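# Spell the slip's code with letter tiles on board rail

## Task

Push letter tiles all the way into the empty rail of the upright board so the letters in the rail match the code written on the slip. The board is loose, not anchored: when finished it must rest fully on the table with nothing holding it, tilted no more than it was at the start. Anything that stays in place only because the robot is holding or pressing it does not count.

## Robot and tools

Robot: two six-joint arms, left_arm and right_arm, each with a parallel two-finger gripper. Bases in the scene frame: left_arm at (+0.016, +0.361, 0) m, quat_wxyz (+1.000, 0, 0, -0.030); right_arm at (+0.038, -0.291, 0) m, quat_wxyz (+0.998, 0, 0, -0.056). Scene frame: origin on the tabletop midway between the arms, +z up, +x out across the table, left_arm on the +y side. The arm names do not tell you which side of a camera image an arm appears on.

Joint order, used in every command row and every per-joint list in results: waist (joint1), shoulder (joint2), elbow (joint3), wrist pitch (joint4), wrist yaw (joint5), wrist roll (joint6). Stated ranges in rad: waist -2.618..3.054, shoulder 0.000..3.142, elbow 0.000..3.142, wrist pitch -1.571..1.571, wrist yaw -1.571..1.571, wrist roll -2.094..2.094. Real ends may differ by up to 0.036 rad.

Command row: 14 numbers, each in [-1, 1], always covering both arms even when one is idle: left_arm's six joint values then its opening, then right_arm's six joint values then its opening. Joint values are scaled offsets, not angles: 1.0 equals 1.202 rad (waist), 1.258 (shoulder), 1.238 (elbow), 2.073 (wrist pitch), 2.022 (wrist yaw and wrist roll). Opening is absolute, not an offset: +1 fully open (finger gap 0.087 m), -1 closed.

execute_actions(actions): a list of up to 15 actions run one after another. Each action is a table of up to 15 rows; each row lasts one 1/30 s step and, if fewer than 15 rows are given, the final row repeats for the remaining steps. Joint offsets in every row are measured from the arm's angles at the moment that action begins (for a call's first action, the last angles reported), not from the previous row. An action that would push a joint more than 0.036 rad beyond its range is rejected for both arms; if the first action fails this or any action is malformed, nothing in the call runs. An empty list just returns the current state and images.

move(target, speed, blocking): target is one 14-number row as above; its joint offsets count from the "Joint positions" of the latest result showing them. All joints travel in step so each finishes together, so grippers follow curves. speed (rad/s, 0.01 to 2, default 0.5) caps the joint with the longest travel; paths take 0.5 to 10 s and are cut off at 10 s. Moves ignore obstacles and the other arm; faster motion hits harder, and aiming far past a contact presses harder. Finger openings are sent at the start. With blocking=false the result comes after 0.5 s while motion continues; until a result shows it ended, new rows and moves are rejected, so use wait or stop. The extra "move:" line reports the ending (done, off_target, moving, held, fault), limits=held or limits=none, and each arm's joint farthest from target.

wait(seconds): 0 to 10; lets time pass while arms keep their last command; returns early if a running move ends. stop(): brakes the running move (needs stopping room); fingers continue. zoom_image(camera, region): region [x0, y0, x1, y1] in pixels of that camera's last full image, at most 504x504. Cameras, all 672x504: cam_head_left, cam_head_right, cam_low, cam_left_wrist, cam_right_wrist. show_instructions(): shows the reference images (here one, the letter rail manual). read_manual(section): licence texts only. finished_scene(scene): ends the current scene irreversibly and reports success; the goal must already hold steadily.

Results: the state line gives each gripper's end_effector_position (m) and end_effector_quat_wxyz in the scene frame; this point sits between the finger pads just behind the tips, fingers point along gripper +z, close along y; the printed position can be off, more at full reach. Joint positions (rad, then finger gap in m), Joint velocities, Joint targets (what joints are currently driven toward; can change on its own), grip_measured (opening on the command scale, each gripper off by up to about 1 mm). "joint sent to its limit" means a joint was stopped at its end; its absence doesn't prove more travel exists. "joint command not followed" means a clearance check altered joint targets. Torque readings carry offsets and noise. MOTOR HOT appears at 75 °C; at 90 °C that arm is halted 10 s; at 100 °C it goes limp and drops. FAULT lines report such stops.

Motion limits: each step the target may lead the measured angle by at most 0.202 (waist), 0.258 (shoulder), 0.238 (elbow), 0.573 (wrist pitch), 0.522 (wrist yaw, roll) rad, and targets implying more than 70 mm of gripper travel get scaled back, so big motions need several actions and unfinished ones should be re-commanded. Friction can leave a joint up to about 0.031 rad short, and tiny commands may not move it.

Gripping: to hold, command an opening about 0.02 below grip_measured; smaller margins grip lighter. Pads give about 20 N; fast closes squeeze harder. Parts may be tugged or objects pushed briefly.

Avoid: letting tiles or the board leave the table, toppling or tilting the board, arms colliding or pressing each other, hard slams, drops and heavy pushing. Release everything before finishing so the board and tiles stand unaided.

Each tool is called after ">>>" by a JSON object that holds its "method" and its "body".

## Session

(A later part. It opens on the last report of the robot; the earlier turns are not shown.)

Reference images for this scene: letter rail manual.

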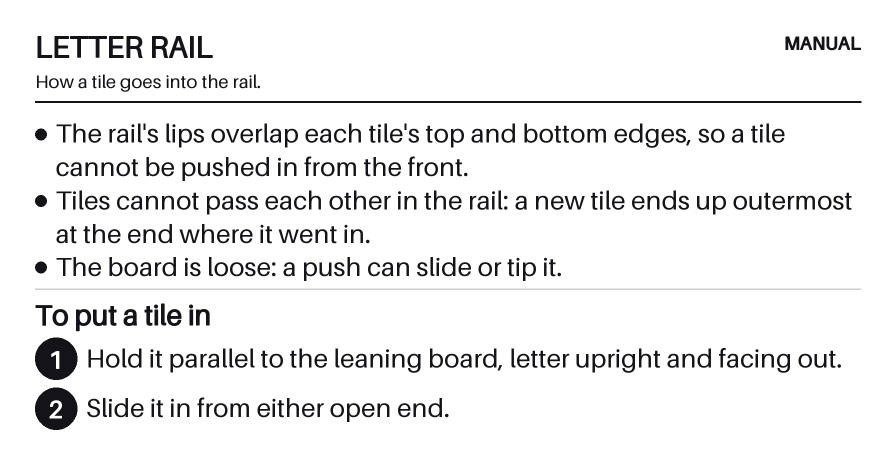

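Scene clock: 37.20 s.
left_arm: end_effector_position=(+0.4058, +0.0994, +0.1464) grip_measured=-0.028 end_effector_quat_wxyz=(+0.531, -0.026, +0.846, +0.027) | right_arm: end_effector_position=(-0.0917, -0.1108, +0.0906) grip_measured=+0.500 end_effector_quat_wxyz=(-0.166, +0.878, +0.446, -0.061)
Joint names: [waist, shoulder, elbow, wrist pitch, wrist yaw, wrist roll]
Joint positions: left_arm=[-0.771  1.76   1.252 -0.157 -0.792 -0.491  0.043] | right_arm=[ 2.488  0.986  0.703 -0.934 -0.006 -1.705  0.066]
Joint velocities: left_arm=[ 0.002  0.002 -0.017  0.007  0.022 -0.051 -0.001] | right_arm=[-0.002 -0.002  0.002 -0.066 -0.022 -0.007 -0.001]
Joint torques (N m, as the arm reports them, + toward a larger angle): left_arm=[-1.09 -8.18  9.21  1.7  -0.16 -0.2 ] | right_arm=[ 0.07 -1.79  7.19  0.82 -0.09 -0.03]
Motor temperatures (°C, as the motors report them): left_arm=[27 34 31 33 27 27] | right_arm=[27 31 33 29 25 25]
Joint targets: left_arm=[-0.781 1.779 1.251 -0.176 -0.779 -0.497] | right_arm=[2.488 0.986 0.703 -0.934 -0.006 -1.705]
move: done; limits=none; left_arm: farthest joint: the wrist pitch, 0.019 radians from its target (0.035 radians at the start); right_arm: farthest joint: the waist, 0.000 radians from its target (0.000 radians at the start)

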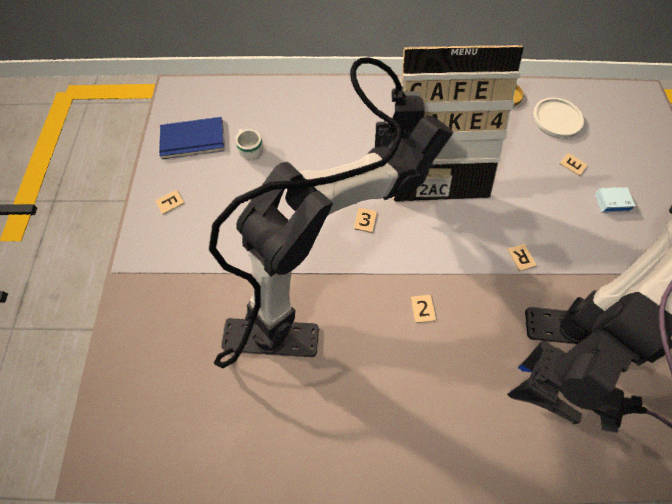

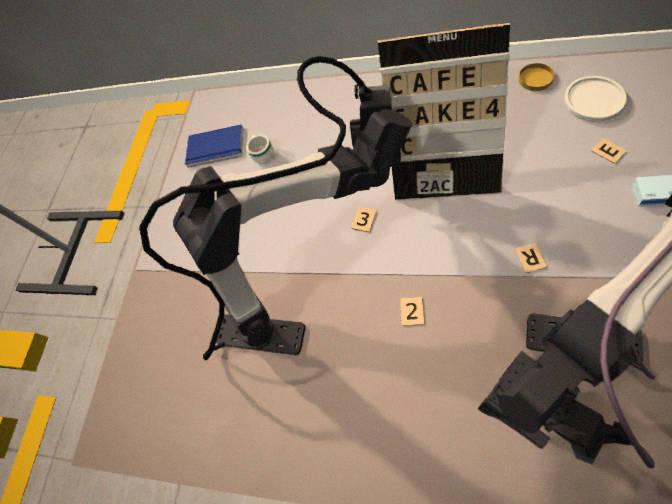

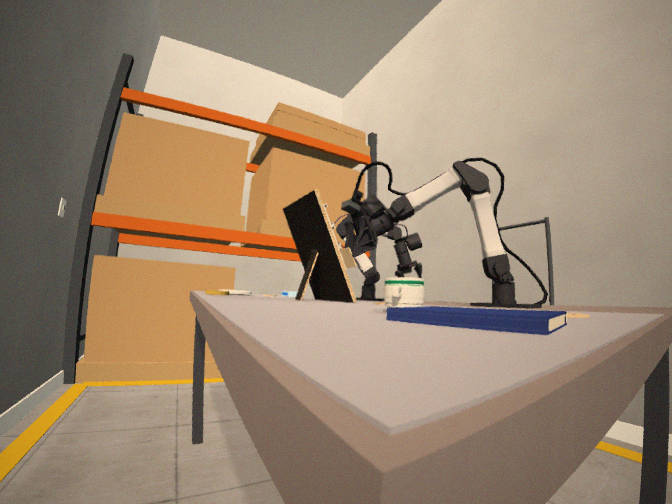

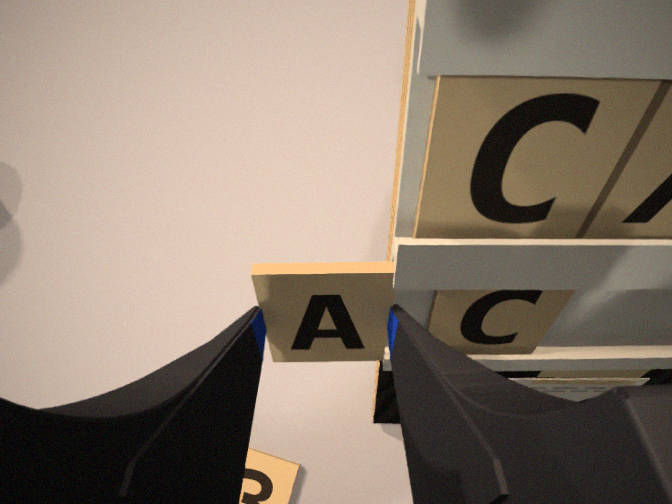

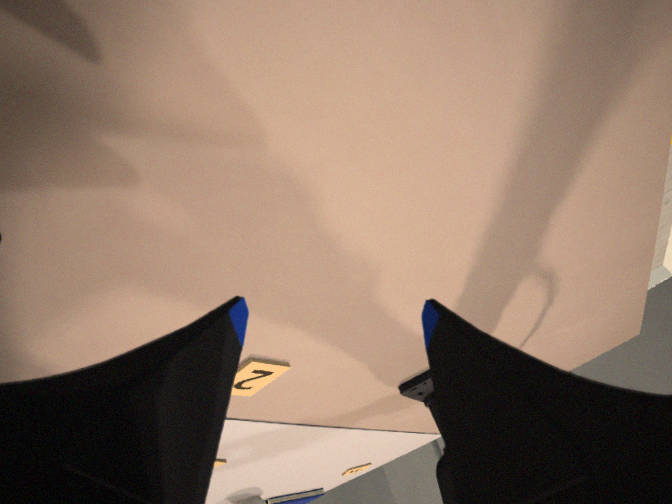

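Top corner entering; bottom needs slightly up/in.

>>> {"method": "move", "body": {"target": [-0.009,0.028,0.026,0.004,0.008,0.004,-0.12,0,0,0,0,0,0,0.5], "speed": 0.1}}

Scene clock: 38.03 s.
left_arm: end_effector_position=(+0.4083, +0.0951, +0.1478) grip_measured=-0.028 end_effector_quat_wxyz=(+0.533, -0.025, +0.845, +0.023) | right_arm: end_effector_position=(-0.0917, -0.1108, +0.0906) grip_measured=+0.500 end_effector_quat_wxyz=(-0.166, +0.878, +0.446, -0.061)
Joint names: [waist, shoulder, elbow, wrist pitch, wrist yaw, wrist roll]
Joint positions: left_arm=[-0.773  1.772  1.266 -0.152 -0.79  -0.487  0.043] | right_arm=[ 2.488  0.986  0.703 -0.934 -0.006 -1.705  0.066]
Joint velocities: left_arm=[-0.007  0.007 -0.002  0.022 -0.007 -0.007  0.001] | right_arm=[-0.007 -0.007 -0.012  0.022  0.037 -0.022 -0.001]
Joint torques (N m, as the arm reports them, + toward a larger angle): left_arm=[-0.97 -7.83 10.89  1.91 -0.14 -0.1 ] | right_arm=[-0.04 -2.02  7.14  0.81 -0.1  -0.1 ]
Motor temperatures (°C, as the motors report them): left_arm=[27 34 31 33 27 27] | right_arm=[27 31 33 29 25 25]
Joint targets: left_arm=[-0.781 1.796 1.284 -0.149 -0.776 -0.483] | right_arm=[2.488 0.986 0.703 -0.934 -0.006 -1.705]
move: off_target (left_arm); limits=none; left_arm: farthest joint: the shoulder, 0.024 radians from its target (0.035 radians at the start); right_arm: farthest joint: the waist, 0.000 radians from its target (0.000 radians at the start)

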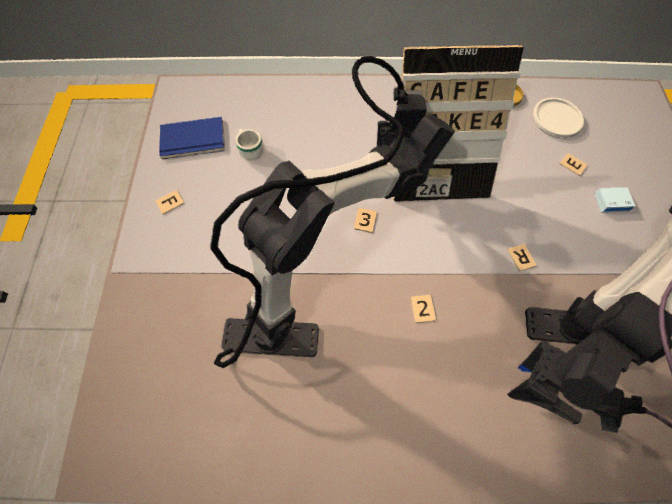

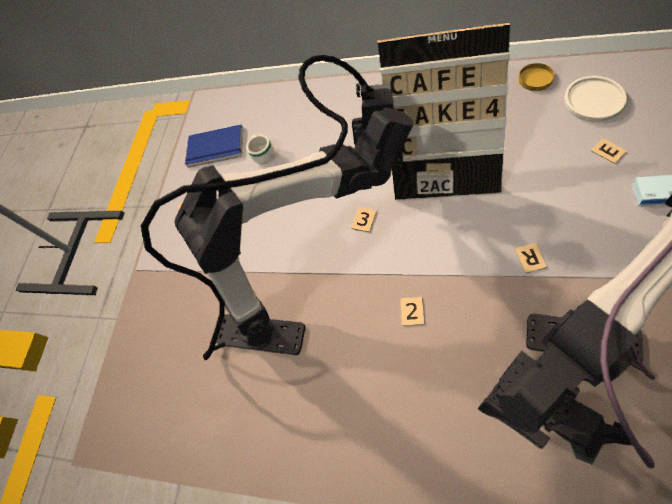

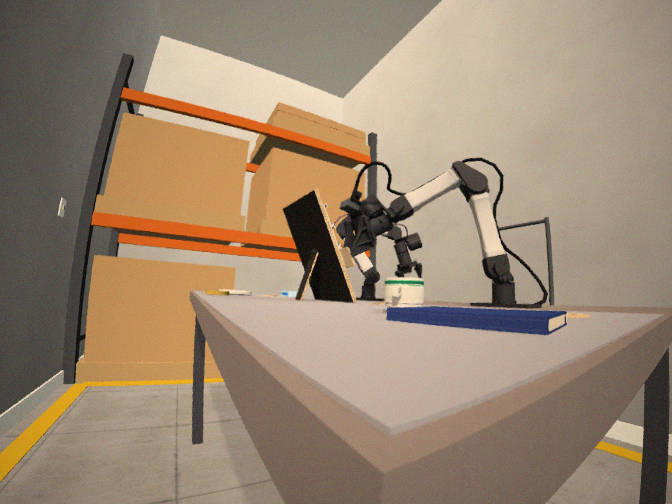

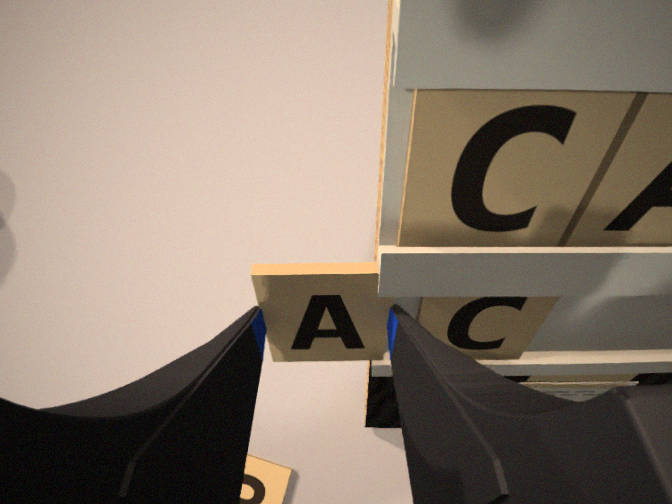

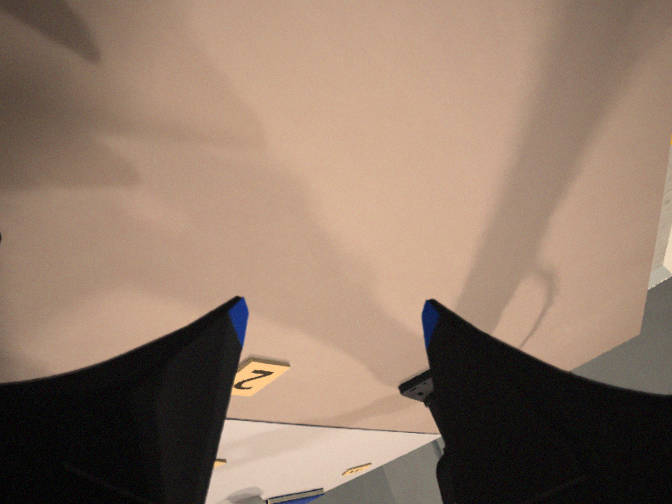

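In. Slide.

>>> {"method": "move", "body": {"target": [-0.078,0.15,0.204,-0.068,-0.03,-0.045,-0.12,0,0,0,0,0,0,0.5], "speed": 0.22}}

Scene clock: 39.73 s.
left_arm: end_effector_position=(+0.4097, +0.0369, +0.1487) grip_measured=-0.028 end_effector_quat_wxyz=(+0.531, -0.025, +0.847, +0.014) | right_arm: end_effector_position=(-0.0917, -0.1108, +0.0906) grip_measured=+0.500 end_effector_quat_wxyz=(-0.166, +0.878, +0.446, -0.061)
Joint names: [waist, shoulder, elbow, wrist pitch, wrist yaw, wrist roll]
Joint positions: left_arm=[-0.858  1.937  1.501 -0.274 -0.84  -0.573  0.043] | right_arm=[ 2.488  0.986  0.703 -0.934 -0.006 -1.705  0.066]
Joint velocities: left_arm=[ 0.007 -0.022 -0.002  0.037 -0.007  0.066 -0.001] | right_arm=[-0.002 -0.002 -0.012 -0.022 -0.037 -0.007 -0.   ]
Joint torques (N m, as the arm reports them, + toward a larger angle): left_arm=[-0.96 -9.58 10.92  1.63 -0.42 -0.21] | right_arm=[ 0.06 -1.76  7.14  0.85 -0.09 -0.07]
Motor temperatures (°C, as the motors report them): left_arm=[27 34 31 33 27 27] | right_arm=[27 31 33 29 25 25]
Joint targets: left_arm=[-0.866 1.960 1.519 -0.293 -0.850 -0.579] | right_arm=[2.488 0.986 0.703 -0.934 -0.006 -1.705]
move: off_target (left_arm); limits=none; left_arm: farthest joint: the shoulder, 0.023 radians from its target (0.189 radians at the start); right_arm: farthest joint: the waist, 0.000 radians from its target (0.000 radians at the start)

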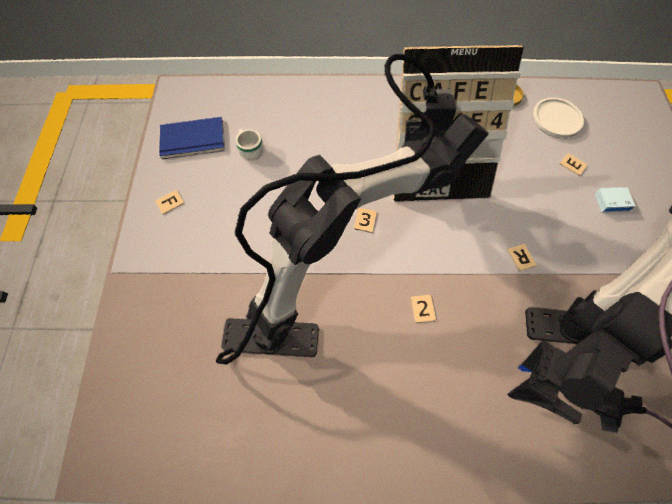

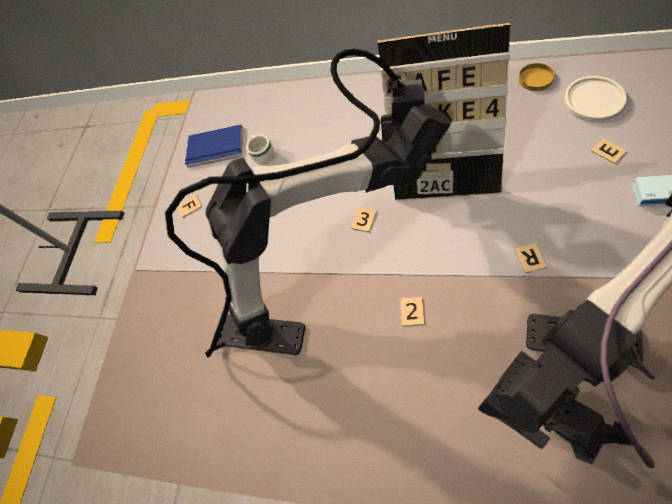

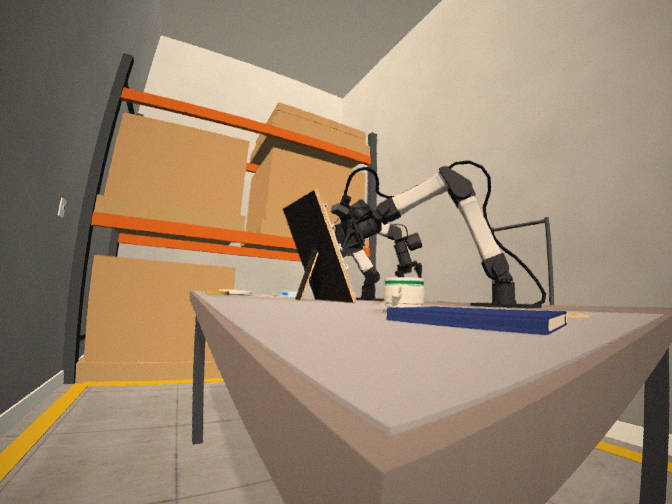

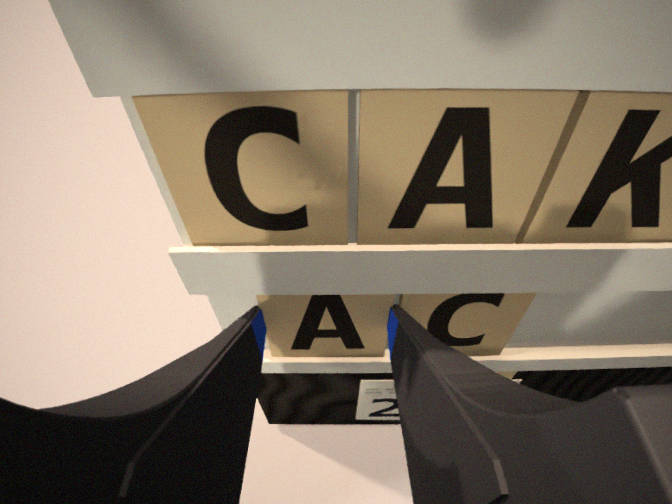

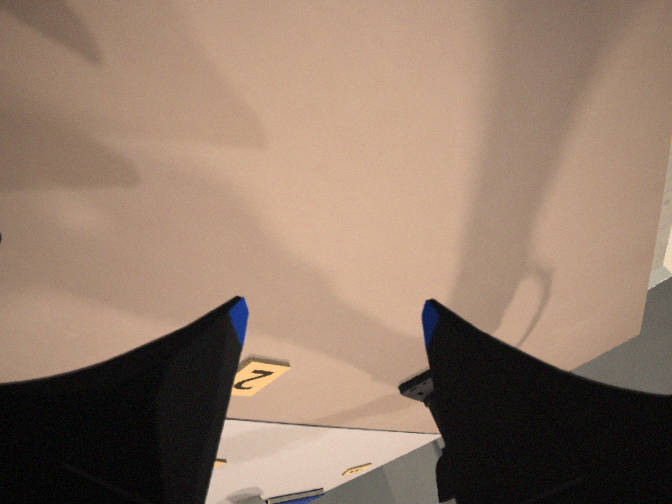

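>>> {"method": "execute_actions", "body": {"actions": [[[0,0,0,0,0,0,0.05,0,0,0,0,0,0,0.5],[0,0,0,0,0,0,0.12,0,0,0,0,0,0,0.5],[0,0,0,0,0,0,0.2,0,0,0,0,0,0,0.5],[0,0,0,0,0,0,0.3,0,0,0,0,0,0,0.5],[-0.015,-0.015,-0.015,0,-0.007,0,0.3,0,0,0,0,0,0,0.5],[-0.03,-0.03,-0.025,0,-0.015,0,0.3,0,0,0,0,0,0,0.5],[-0.04,-0.04,-0.035,0,-0.02,0,0.3,0,0,0,0,0,0,0.5],[-0.055,-0.055,-0.048,0,-0.028,0,0.3,0,0,0,0,0,0,0.5],[-0.07,-0.07,-0.06,0,-0.035,0,0.3,0,0,0,0,0,0,0.5]],[[-0.03,-0.01,-0.01,-0.02,0,0,0.3,0,0,0,0,0,0,0.5],[-0.06,-0.01,-0.01,-0.04,0,0,0.3,0,0,0,0,0,0,0.5],[-0.09,-0.01,-0.02,-0.06,0,0,0.3,0,0,0,0,0,0,0.5],[-0.12,-0.01,-0.02,-0.08,0,0,0.3,0,0,0,0,0,0,0.5],[-0.15,-0.01,-0.02,-0.1,0,0,0.5,0,0,0,0,0,0,0.5]]]}}

Scene clock: 41.03 s.
left_arm: end_effector_position=(+0.2952, -0.0126, +0.1568) grip_measured=+0.500 end_effector_quat_wxyz=(+0.517, +0.110, +0.849, +0.005) | right_arm: end_effector_position=(-0.0917, -0.1108, +0.0906) grip_measured=+0.500 end_effector_quat_wxyz=(-0.166, +0.878, +0.446, -0.061)
Joint names: [waist, shoulder, elbow, wrist pitch, wrist yaw, wrist roll]
Joint positions: left_arm=[-1.135  1.846  1.455 -0.445 -0.892 -0.573  0.066] | right_arm=[ 2.488  0.986  0.703 -0.934 -0.006 -1.705  0.066]
Joint velocities: left_arm=[ 0.042 -0.002 -0.017 -0.081 -0.066 -0.022 -0.   ] | right_arm=[-0.012 -0.022 -0.002 -0.007 -0.007 -0.022  0.002]
Joint torques (N m, as the arm reports them, + toward a larger angle): left_arm=[  0.13 -11.21   6.68   1.49  -0.37  -0.16] | right_arm=[-0.09 -1.58  7.25  0.8  -0.11 -0.07]
Motor temperatures (°C, as the motors report them): left_arm=[27 35 31 33 27 27] | right_arm=[27 31 33 29 25 25]
Joint targets: left_arm=[-1.126 1.837 1.430 -0.475 -0.891 -0.573] | right_arm=[2.488 0.986 0.703 -0.934 -0.006 -1.705]

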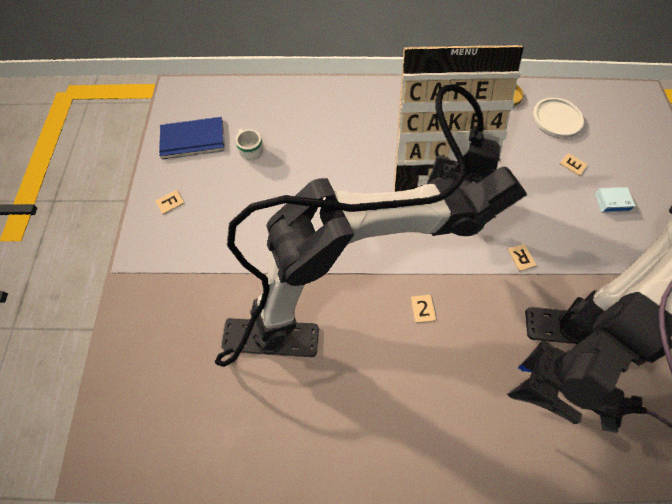

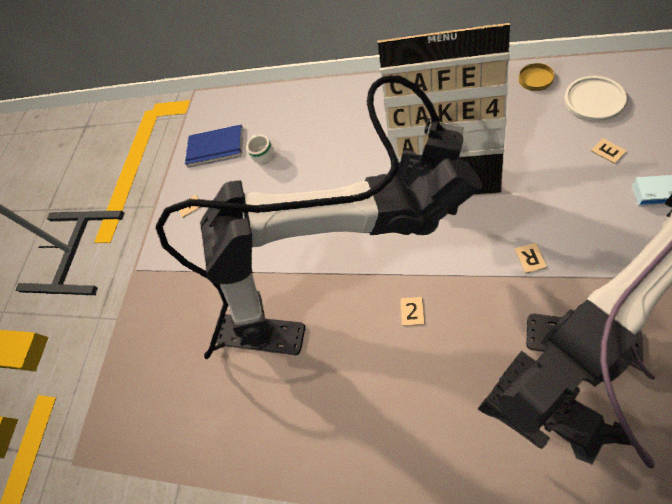

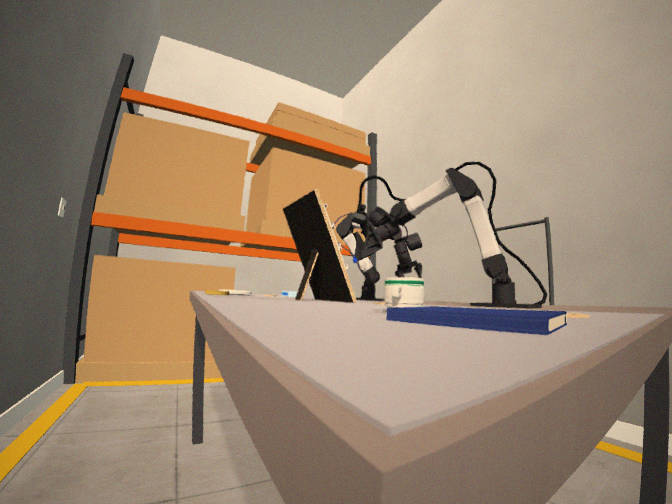

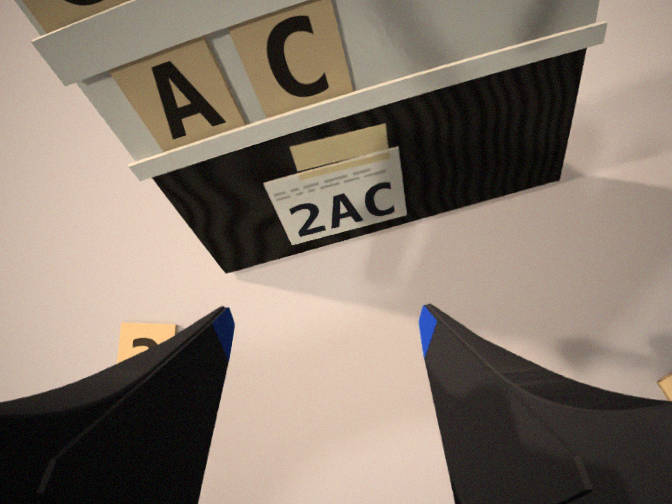

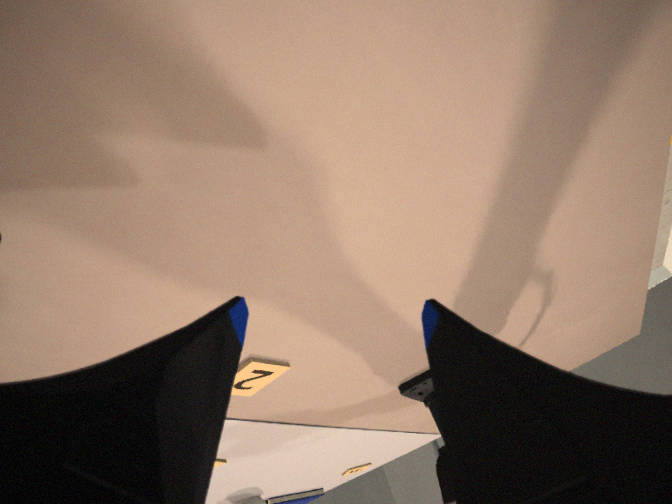

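>>> {"method": "move", "body": {"target": [-0.039,0,-0.084,-0.318,0.447,-0.378,0.5,0,0,0,0,0,0,0.5], "speed": 1.2}}

Scene clock: 42.83 s.
left_arm: end_effector_position=(+0.0874, +0.0375, +0.0604) grip_measured=+0.500 end_effector_quat_wxyz=(+0.002, -0.049, +0.999, -0.003) | right_arm: end_effector_position=(-0.0917, -0.1108, +0.0906) grip_measured=+0.500 end_effector_quat_wxyz=(-0.166, +0.878, +0.446, -0.061)
Joint names: [waist, shoulder, elbow, wrist pitch, wrist yaw, wrist roll]
Joint positions: left_arm=[-1.173  1.846  1.375 -1.093 -0.002 -1.331  0.066] | right_arm=[ 2.488  0.986  0.703 -0.934 -0.006 -1.705  0.066]
Joint velocities: left_arm=[-0.007 -0.002 -0.037 -0.037 -0.037 -0.007 -0.   ] | right_arm=[ 0.012  0.017 -0.012  0.007  0.125 -0.037  0.   ]
Joint torques (N m, as the arm reports them, + toward a larger angle): left_arm=[-1.01 -9.33  5.41  0.36  0.06 -0.19] | right_arm=[ 0.21 -1.81  7.08  0.86 -0.06 -0.03]
Motor temperatures (°C, as the motors report them): left_arm=[27 35 31 33 27 27] | right_arm=[27 31 33 29 25 25]
Joint targets: left_arm=[-1.182 1.846 1.351 -1.105 0.011 -1.337] | right_arm=[2.488 0.986 0.703 -0.934 -0.006 -1.705]
move: off_target (left_arm); limits=none; left_arm: farthest joint: the elbow, 0.024 radians from its target (0.104 radians at the start); right_arm: farthest joint: the waist, 0.000 radians from its target (0.000 radians at the start)

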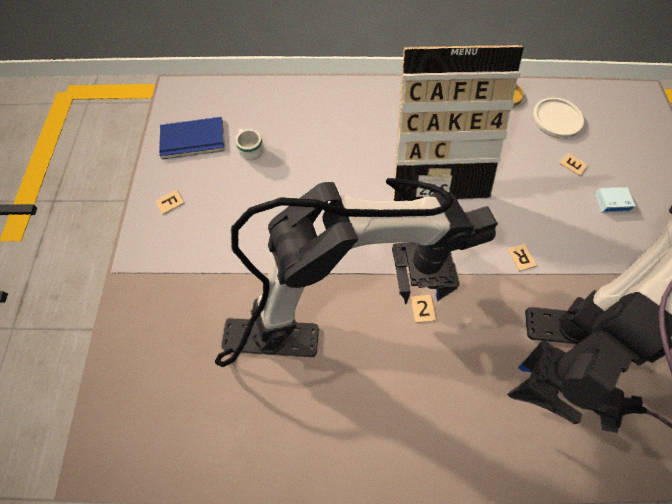

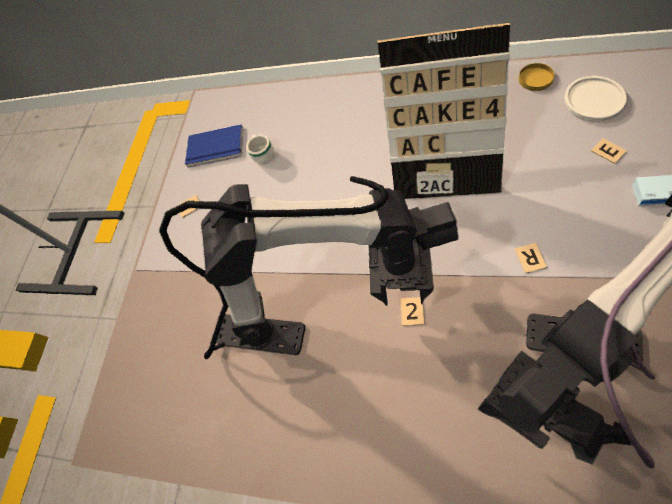

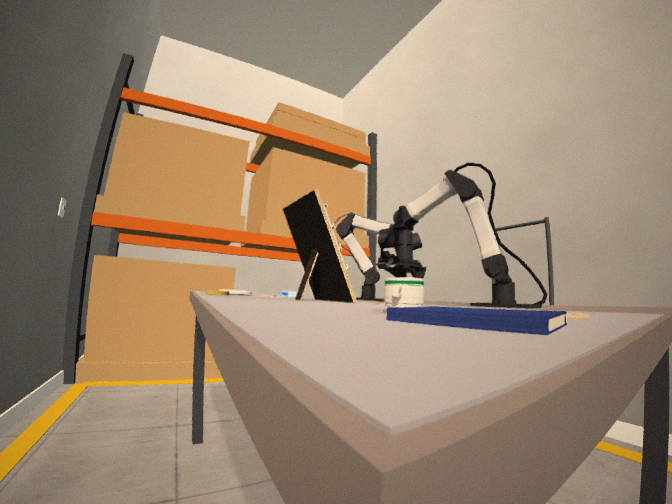

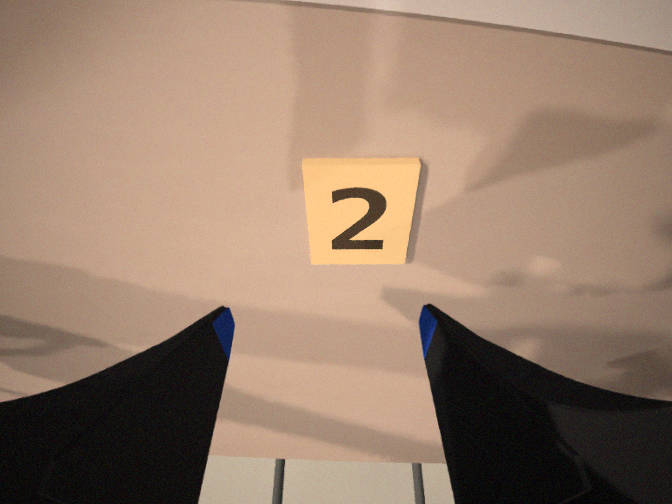

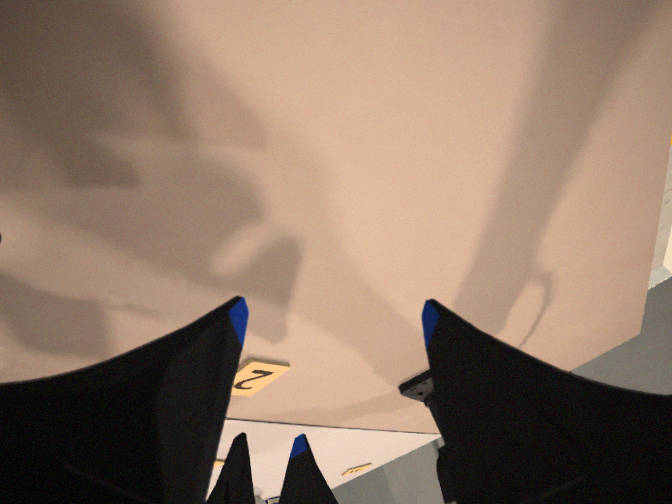

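>>> {"method": "move", "body": {"target": [0,0.086,-0.085,0.091,0,0,0.6,0,0,0,0,0,0,0.5], "speed": 0.3}}

Scene clock: 44.23 s.
left_arm: end_effector_position=(+0.0910, +0.0271, +0.0117) grip_measured=+0.600 end_effector_quat_wxyz=(+0.003, -0.049, +0.999, -0.007) | right_arm: end_effector_position=(-0.0917, -0.1108, +0.0906) grip_measured=+0.500 end_effector_quat_wxyz=(-0.166, +0.878, +0.446, -0.061)
Joint names: [waist, shoulder, elbow, wrist pitch, wrist yaw, wrist roll]
Joint positions: left_arm=[-1.173  1.935  1.293 -0.912 -0.002 -1.331  0.07 ] | right_arm=[ 2.488  0.986  0.703 -0.934 -0.006 -1.705  0.066]
Joint velocities: left_arm=[ 0.012  0.012 -0.022  0.022  0.007  0.007  0.   ] | right_arm=[-0.002  0.002 -0.012 -0.081  0.037  0.007 -0.001]
Joint torques (N m, as the arm reports them, + toward a larger angle): left_arm=[-0.31 -8.42  5.16  0.58 -0.09 -0.14] | right_arm=[-0.19 -1.96  7.45  0.84 -0.06 -0.02]
Motor temperatures (°C, as the motors report them): left_arm=[27 35 31 33 27 27] | right_arm=[27 31 33 29 25 25]
Joint targets: left_arm=[-1.173 1.954 1.270 -0.904 -0.002 -1.331] | right_arm=[2.488 0.986 0.703 -0.934 -0.006 -1.705]
move: off_target (left_arm); limits=none; left_arm: farthest joint: the elbow, 0.023 radians from its target (0.105 radians at the start); right_arm: farthest joint: the waist, 0.000 radians from its target (0.000 radians at the start)

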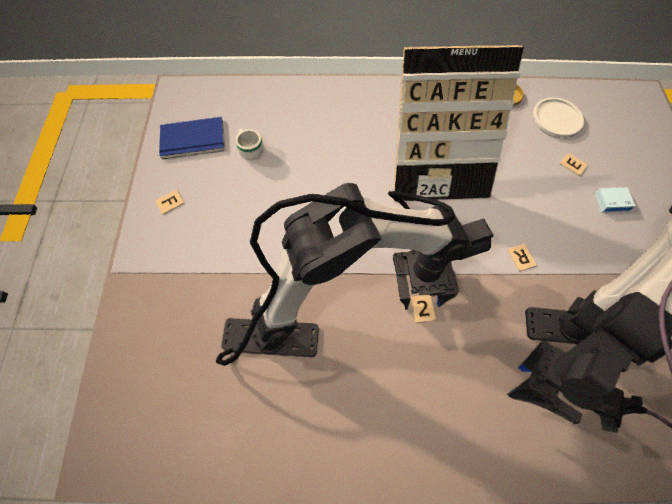

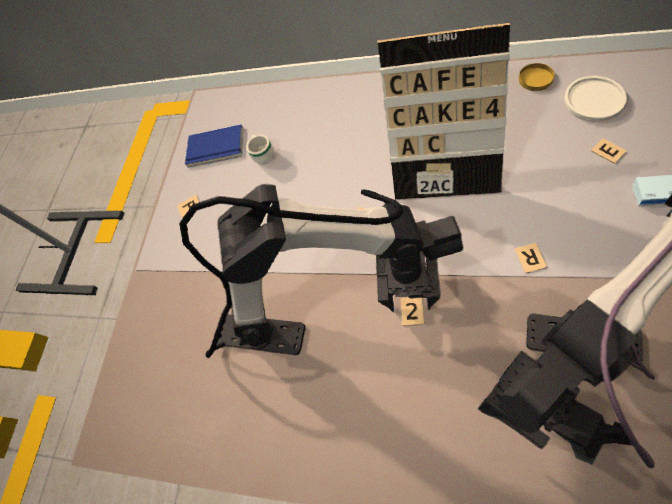

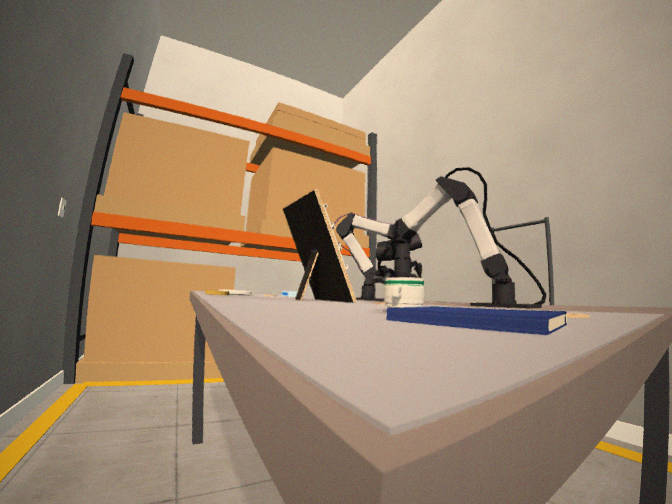

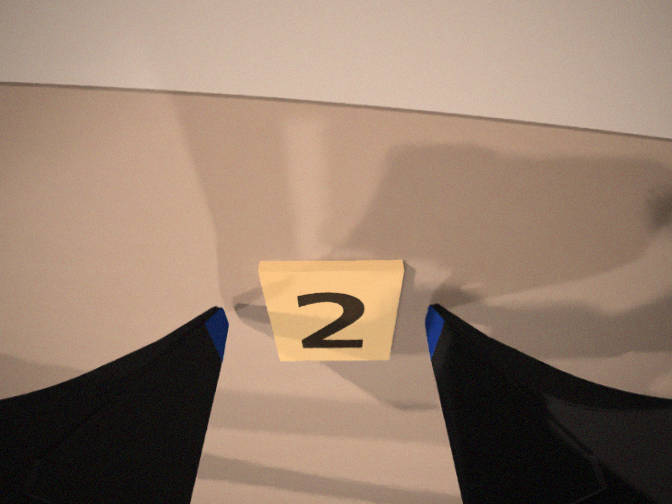

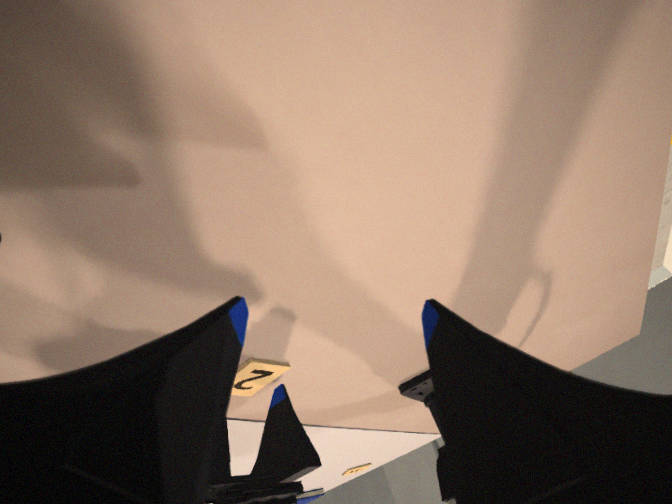

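>>> {"method": "execute_actions", "body": {"actions": [[[-0.014,0.024,-0.018,0.004,0,0,0.6,0,0,0,0,0,0,0.5],[-0.014,0.024,-0.018,0.004,0,0,0.5,0,0,0,0,0,0,0.5],[-0.014,0.024,-0.018,0.004,0,0,0.4,0,0,0,0,0,0,0.5],[-0.014,0.024,-0.018,0.004,0,0,0.4,0,0,0,0,0,0,0.5],[-0.014,0.024,-0.018,0.004,0,0,0.3,0,0,0,0,0,0,0.5],[-0.014,0.024,-0.018,0.004,0,0,0.2,0,0,0,0,0,0,0.5],[-0.014,0.024,-0.018,0.004,0,0,0.1,0,0,0,0,0,0,0.5],[-0.014,0.024,-0.018,0.004,0,0,0,0,0,0,0,0,0,0.5],[-0.014,0.024,-0.018,0.004,0,0,-0.12,0,0,0,0,0,0,0.5]],[[0,-0.03,0,0,0,0,-0.12,0,0,0,0,0,0,0.5],[0,-0.05,0,0,0,0,-0.12,0,0,0,0,0,0,0.5],[0,-0.07,0,0,0,0,-0.12,0,0,0,0,0,0,0.5],[0,-0.09,0,0,0,0,-0.12,0,0,0,0,0,0,0.5],[0,-0.11,0,0,0,0,-0.12,0,0,0,0,0,0,0.5]]]}}

Scene clock: 45.50 s.
left_arm: end_effector_position=(+0.0924, +0.0149, +0.0597) grip_measured=-0.120 end_effector_quat_wxyz=(+0.024, -0.045, +0.996, -0.079) | right_arm: end_effector_position=(-0.0917, -0.1108, +0.0906) grip_measured=+0.500 end_effector_quat_wxyz=(-0.166, +0.878, +0.446, -0.061)
Joint names: [waist, shoulder, elbow, wrist pitch, wrist yaw, wrist roll]
Joint positions: left_arm=[-1.18   1.789  1.293 -0.909 -0.001 -1.331  0.039] | right_arm=[ 2.488  0.986  0.703 -0.934 -0.006 -1.705  0.066]
Joint velocities: left_arm=[-0.012 -0.002 -0.012 -0.007 -0.022  0.037 -0.001] | right_arm=[-0.002 -0.007 -0.002 -0.11  -0.007  0.037 -0.002]
Joint torques (N m, as the arm reports them, + toward a larger angle): left_arm=[-0.34 -8.36  8.08  0.78 -0.09 -0.12] | right_arm=[-0.17 -1.8   7.28  0.88 -0.09 -0.09]
Motor temperatures (°C, as the motors report them): left_arm=[27 35 31 32 27 27] | right_arm=[27 31 33 29 25 25]
Joint targets: left_arm=[-1.180 1.797 1.293 -0.910 -0.001 -1.331] | right_arm=[2.488 0.986 0.703 -0.934 -0.006 -1.705]

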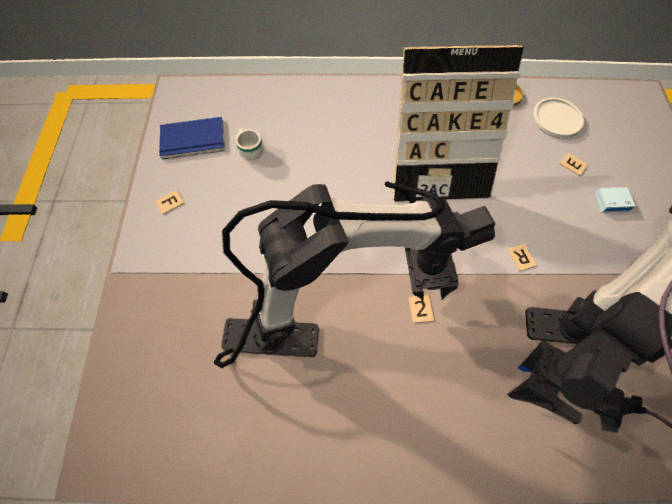

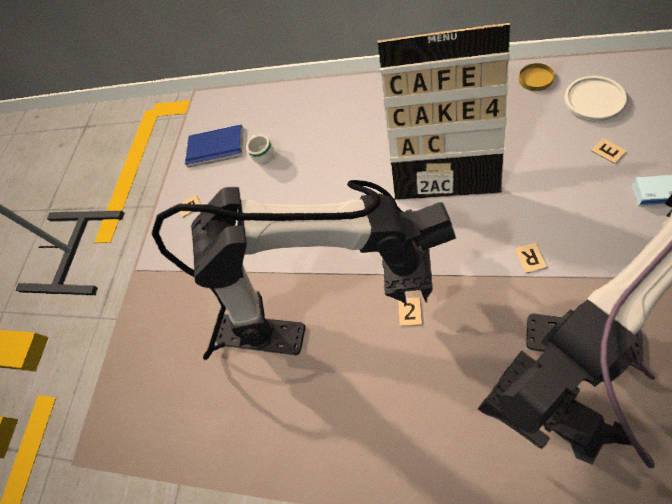

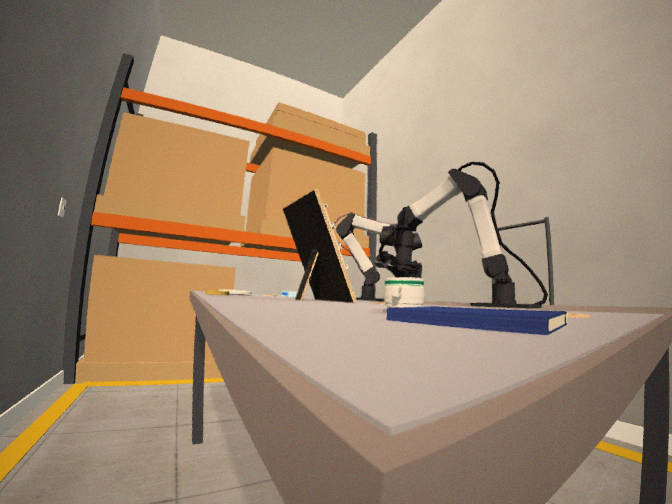

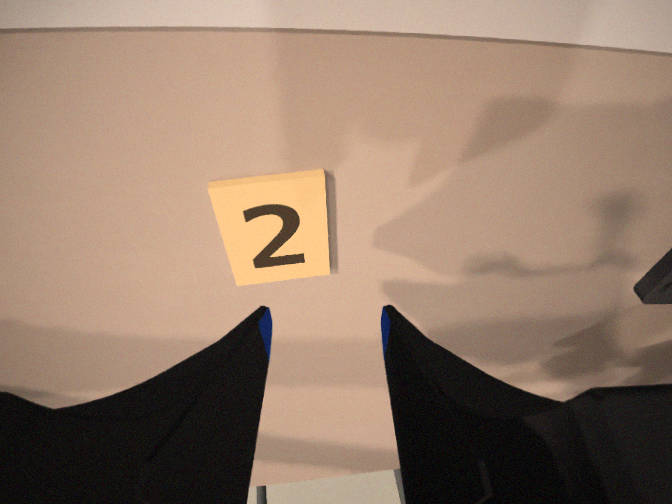

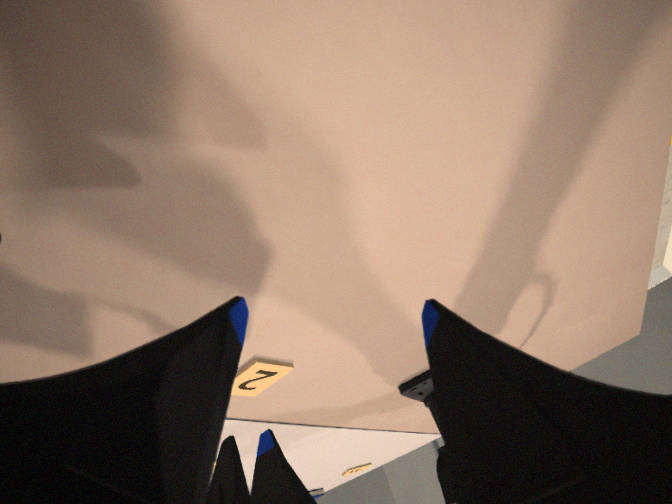

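>>> {"method": "move", "body": {"target": [0,0.097,-0.08,0.04,0,-0.01,0.7,0,0,0,0,0,0,0.5], "speed": 0.2}}

Scene clock: 46.53 s.
left_arm: end_effector_position=(+0.0870, +0.0303, +0.0091) grip_measured=+0.700 end_effector_quat_wxyz=(+0.008, -0.052, +0.998, -0.026) | right_arm: end_effector_position=(-0.0917, -0.1108, +0.0906) grip_measured=+0.500 end_effector_quat_wxyz=(-0.166, +0.878, +0.446, -0.061)
Joint names: [waist, shoulder, elbow, wrist pitch, wrist yaw, wrist roll]
Joint positions: left_arm=[-1.18   1.89   1.219 -0.846 -0.001 -1.344  0.074] | right_arm=[ 2.488  0.986  0.703 -0.934 -0.006 -1.705  0.066]
Joint velocities: left_arm=[-0.002  0.002  0.017 -0.051 -0.037 -0.066  0.   ] | right_arm=[-0.022 -0.017 -0.007  0.037 -0.051  0.007  0.001]
Joint torques (N m, as the arm reports them, + toward a larger angle): left_arm=[-0.33 -7.8   5.02  0.77 -0.08 -0.2 ] | right_arm=[ 0.1  -1.79  7.17  0.83 -0.11 -0.07]
Motor temperatures (°C, as the motors report them): left_arm=[27 35 31 32 27 27] | right_arm=[27 31 33 29 25 25]
Joint targets: left_arm=[-1.180 1.911 1.194 -0.826 -0.001 -1.352] | right_arm=[2.488 0.986 0.703 -0.934 -0.006 -1.705]
move: off_target (left_arm); limits=none; left_arm: farthest joint: the elbow, 0.025 radians from its target (0.099 radians at the start); right_arm: farthest joint: the waist, 0.000 radians from its target (0.000 radians at the start)

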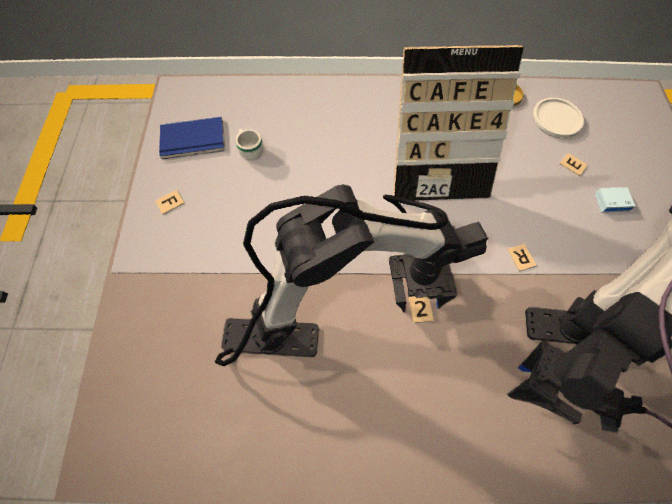

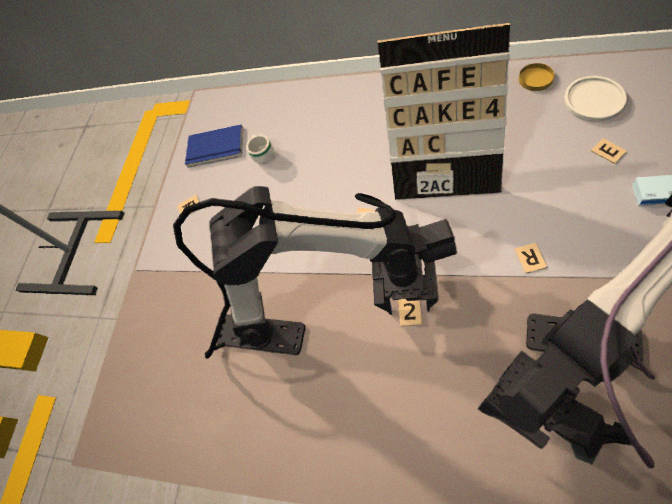

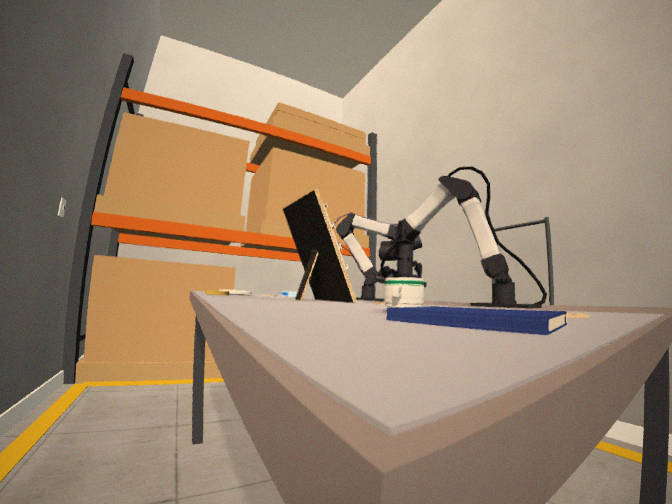

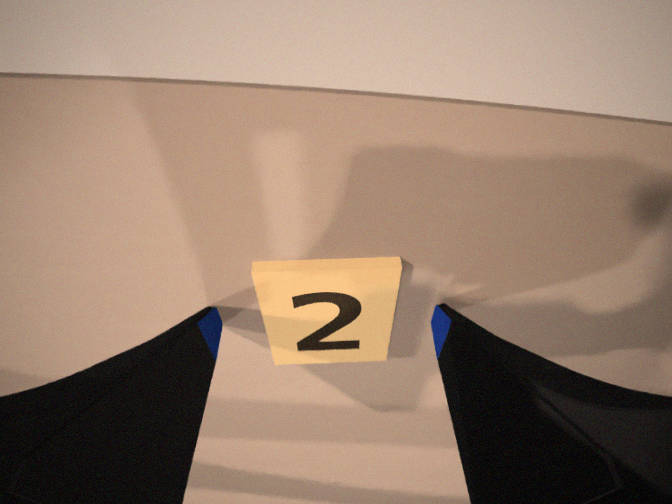

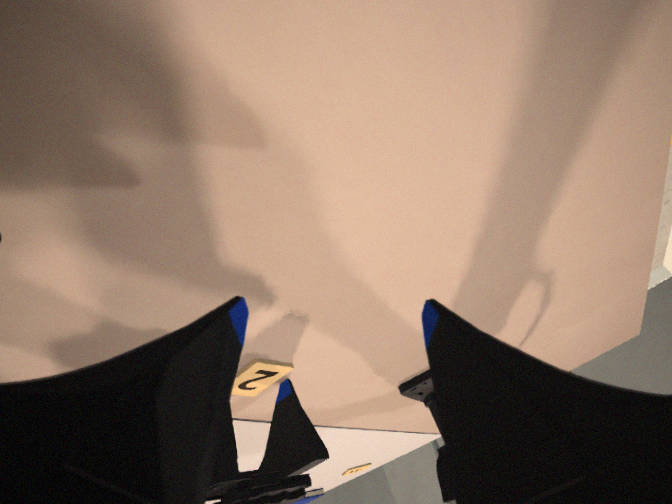

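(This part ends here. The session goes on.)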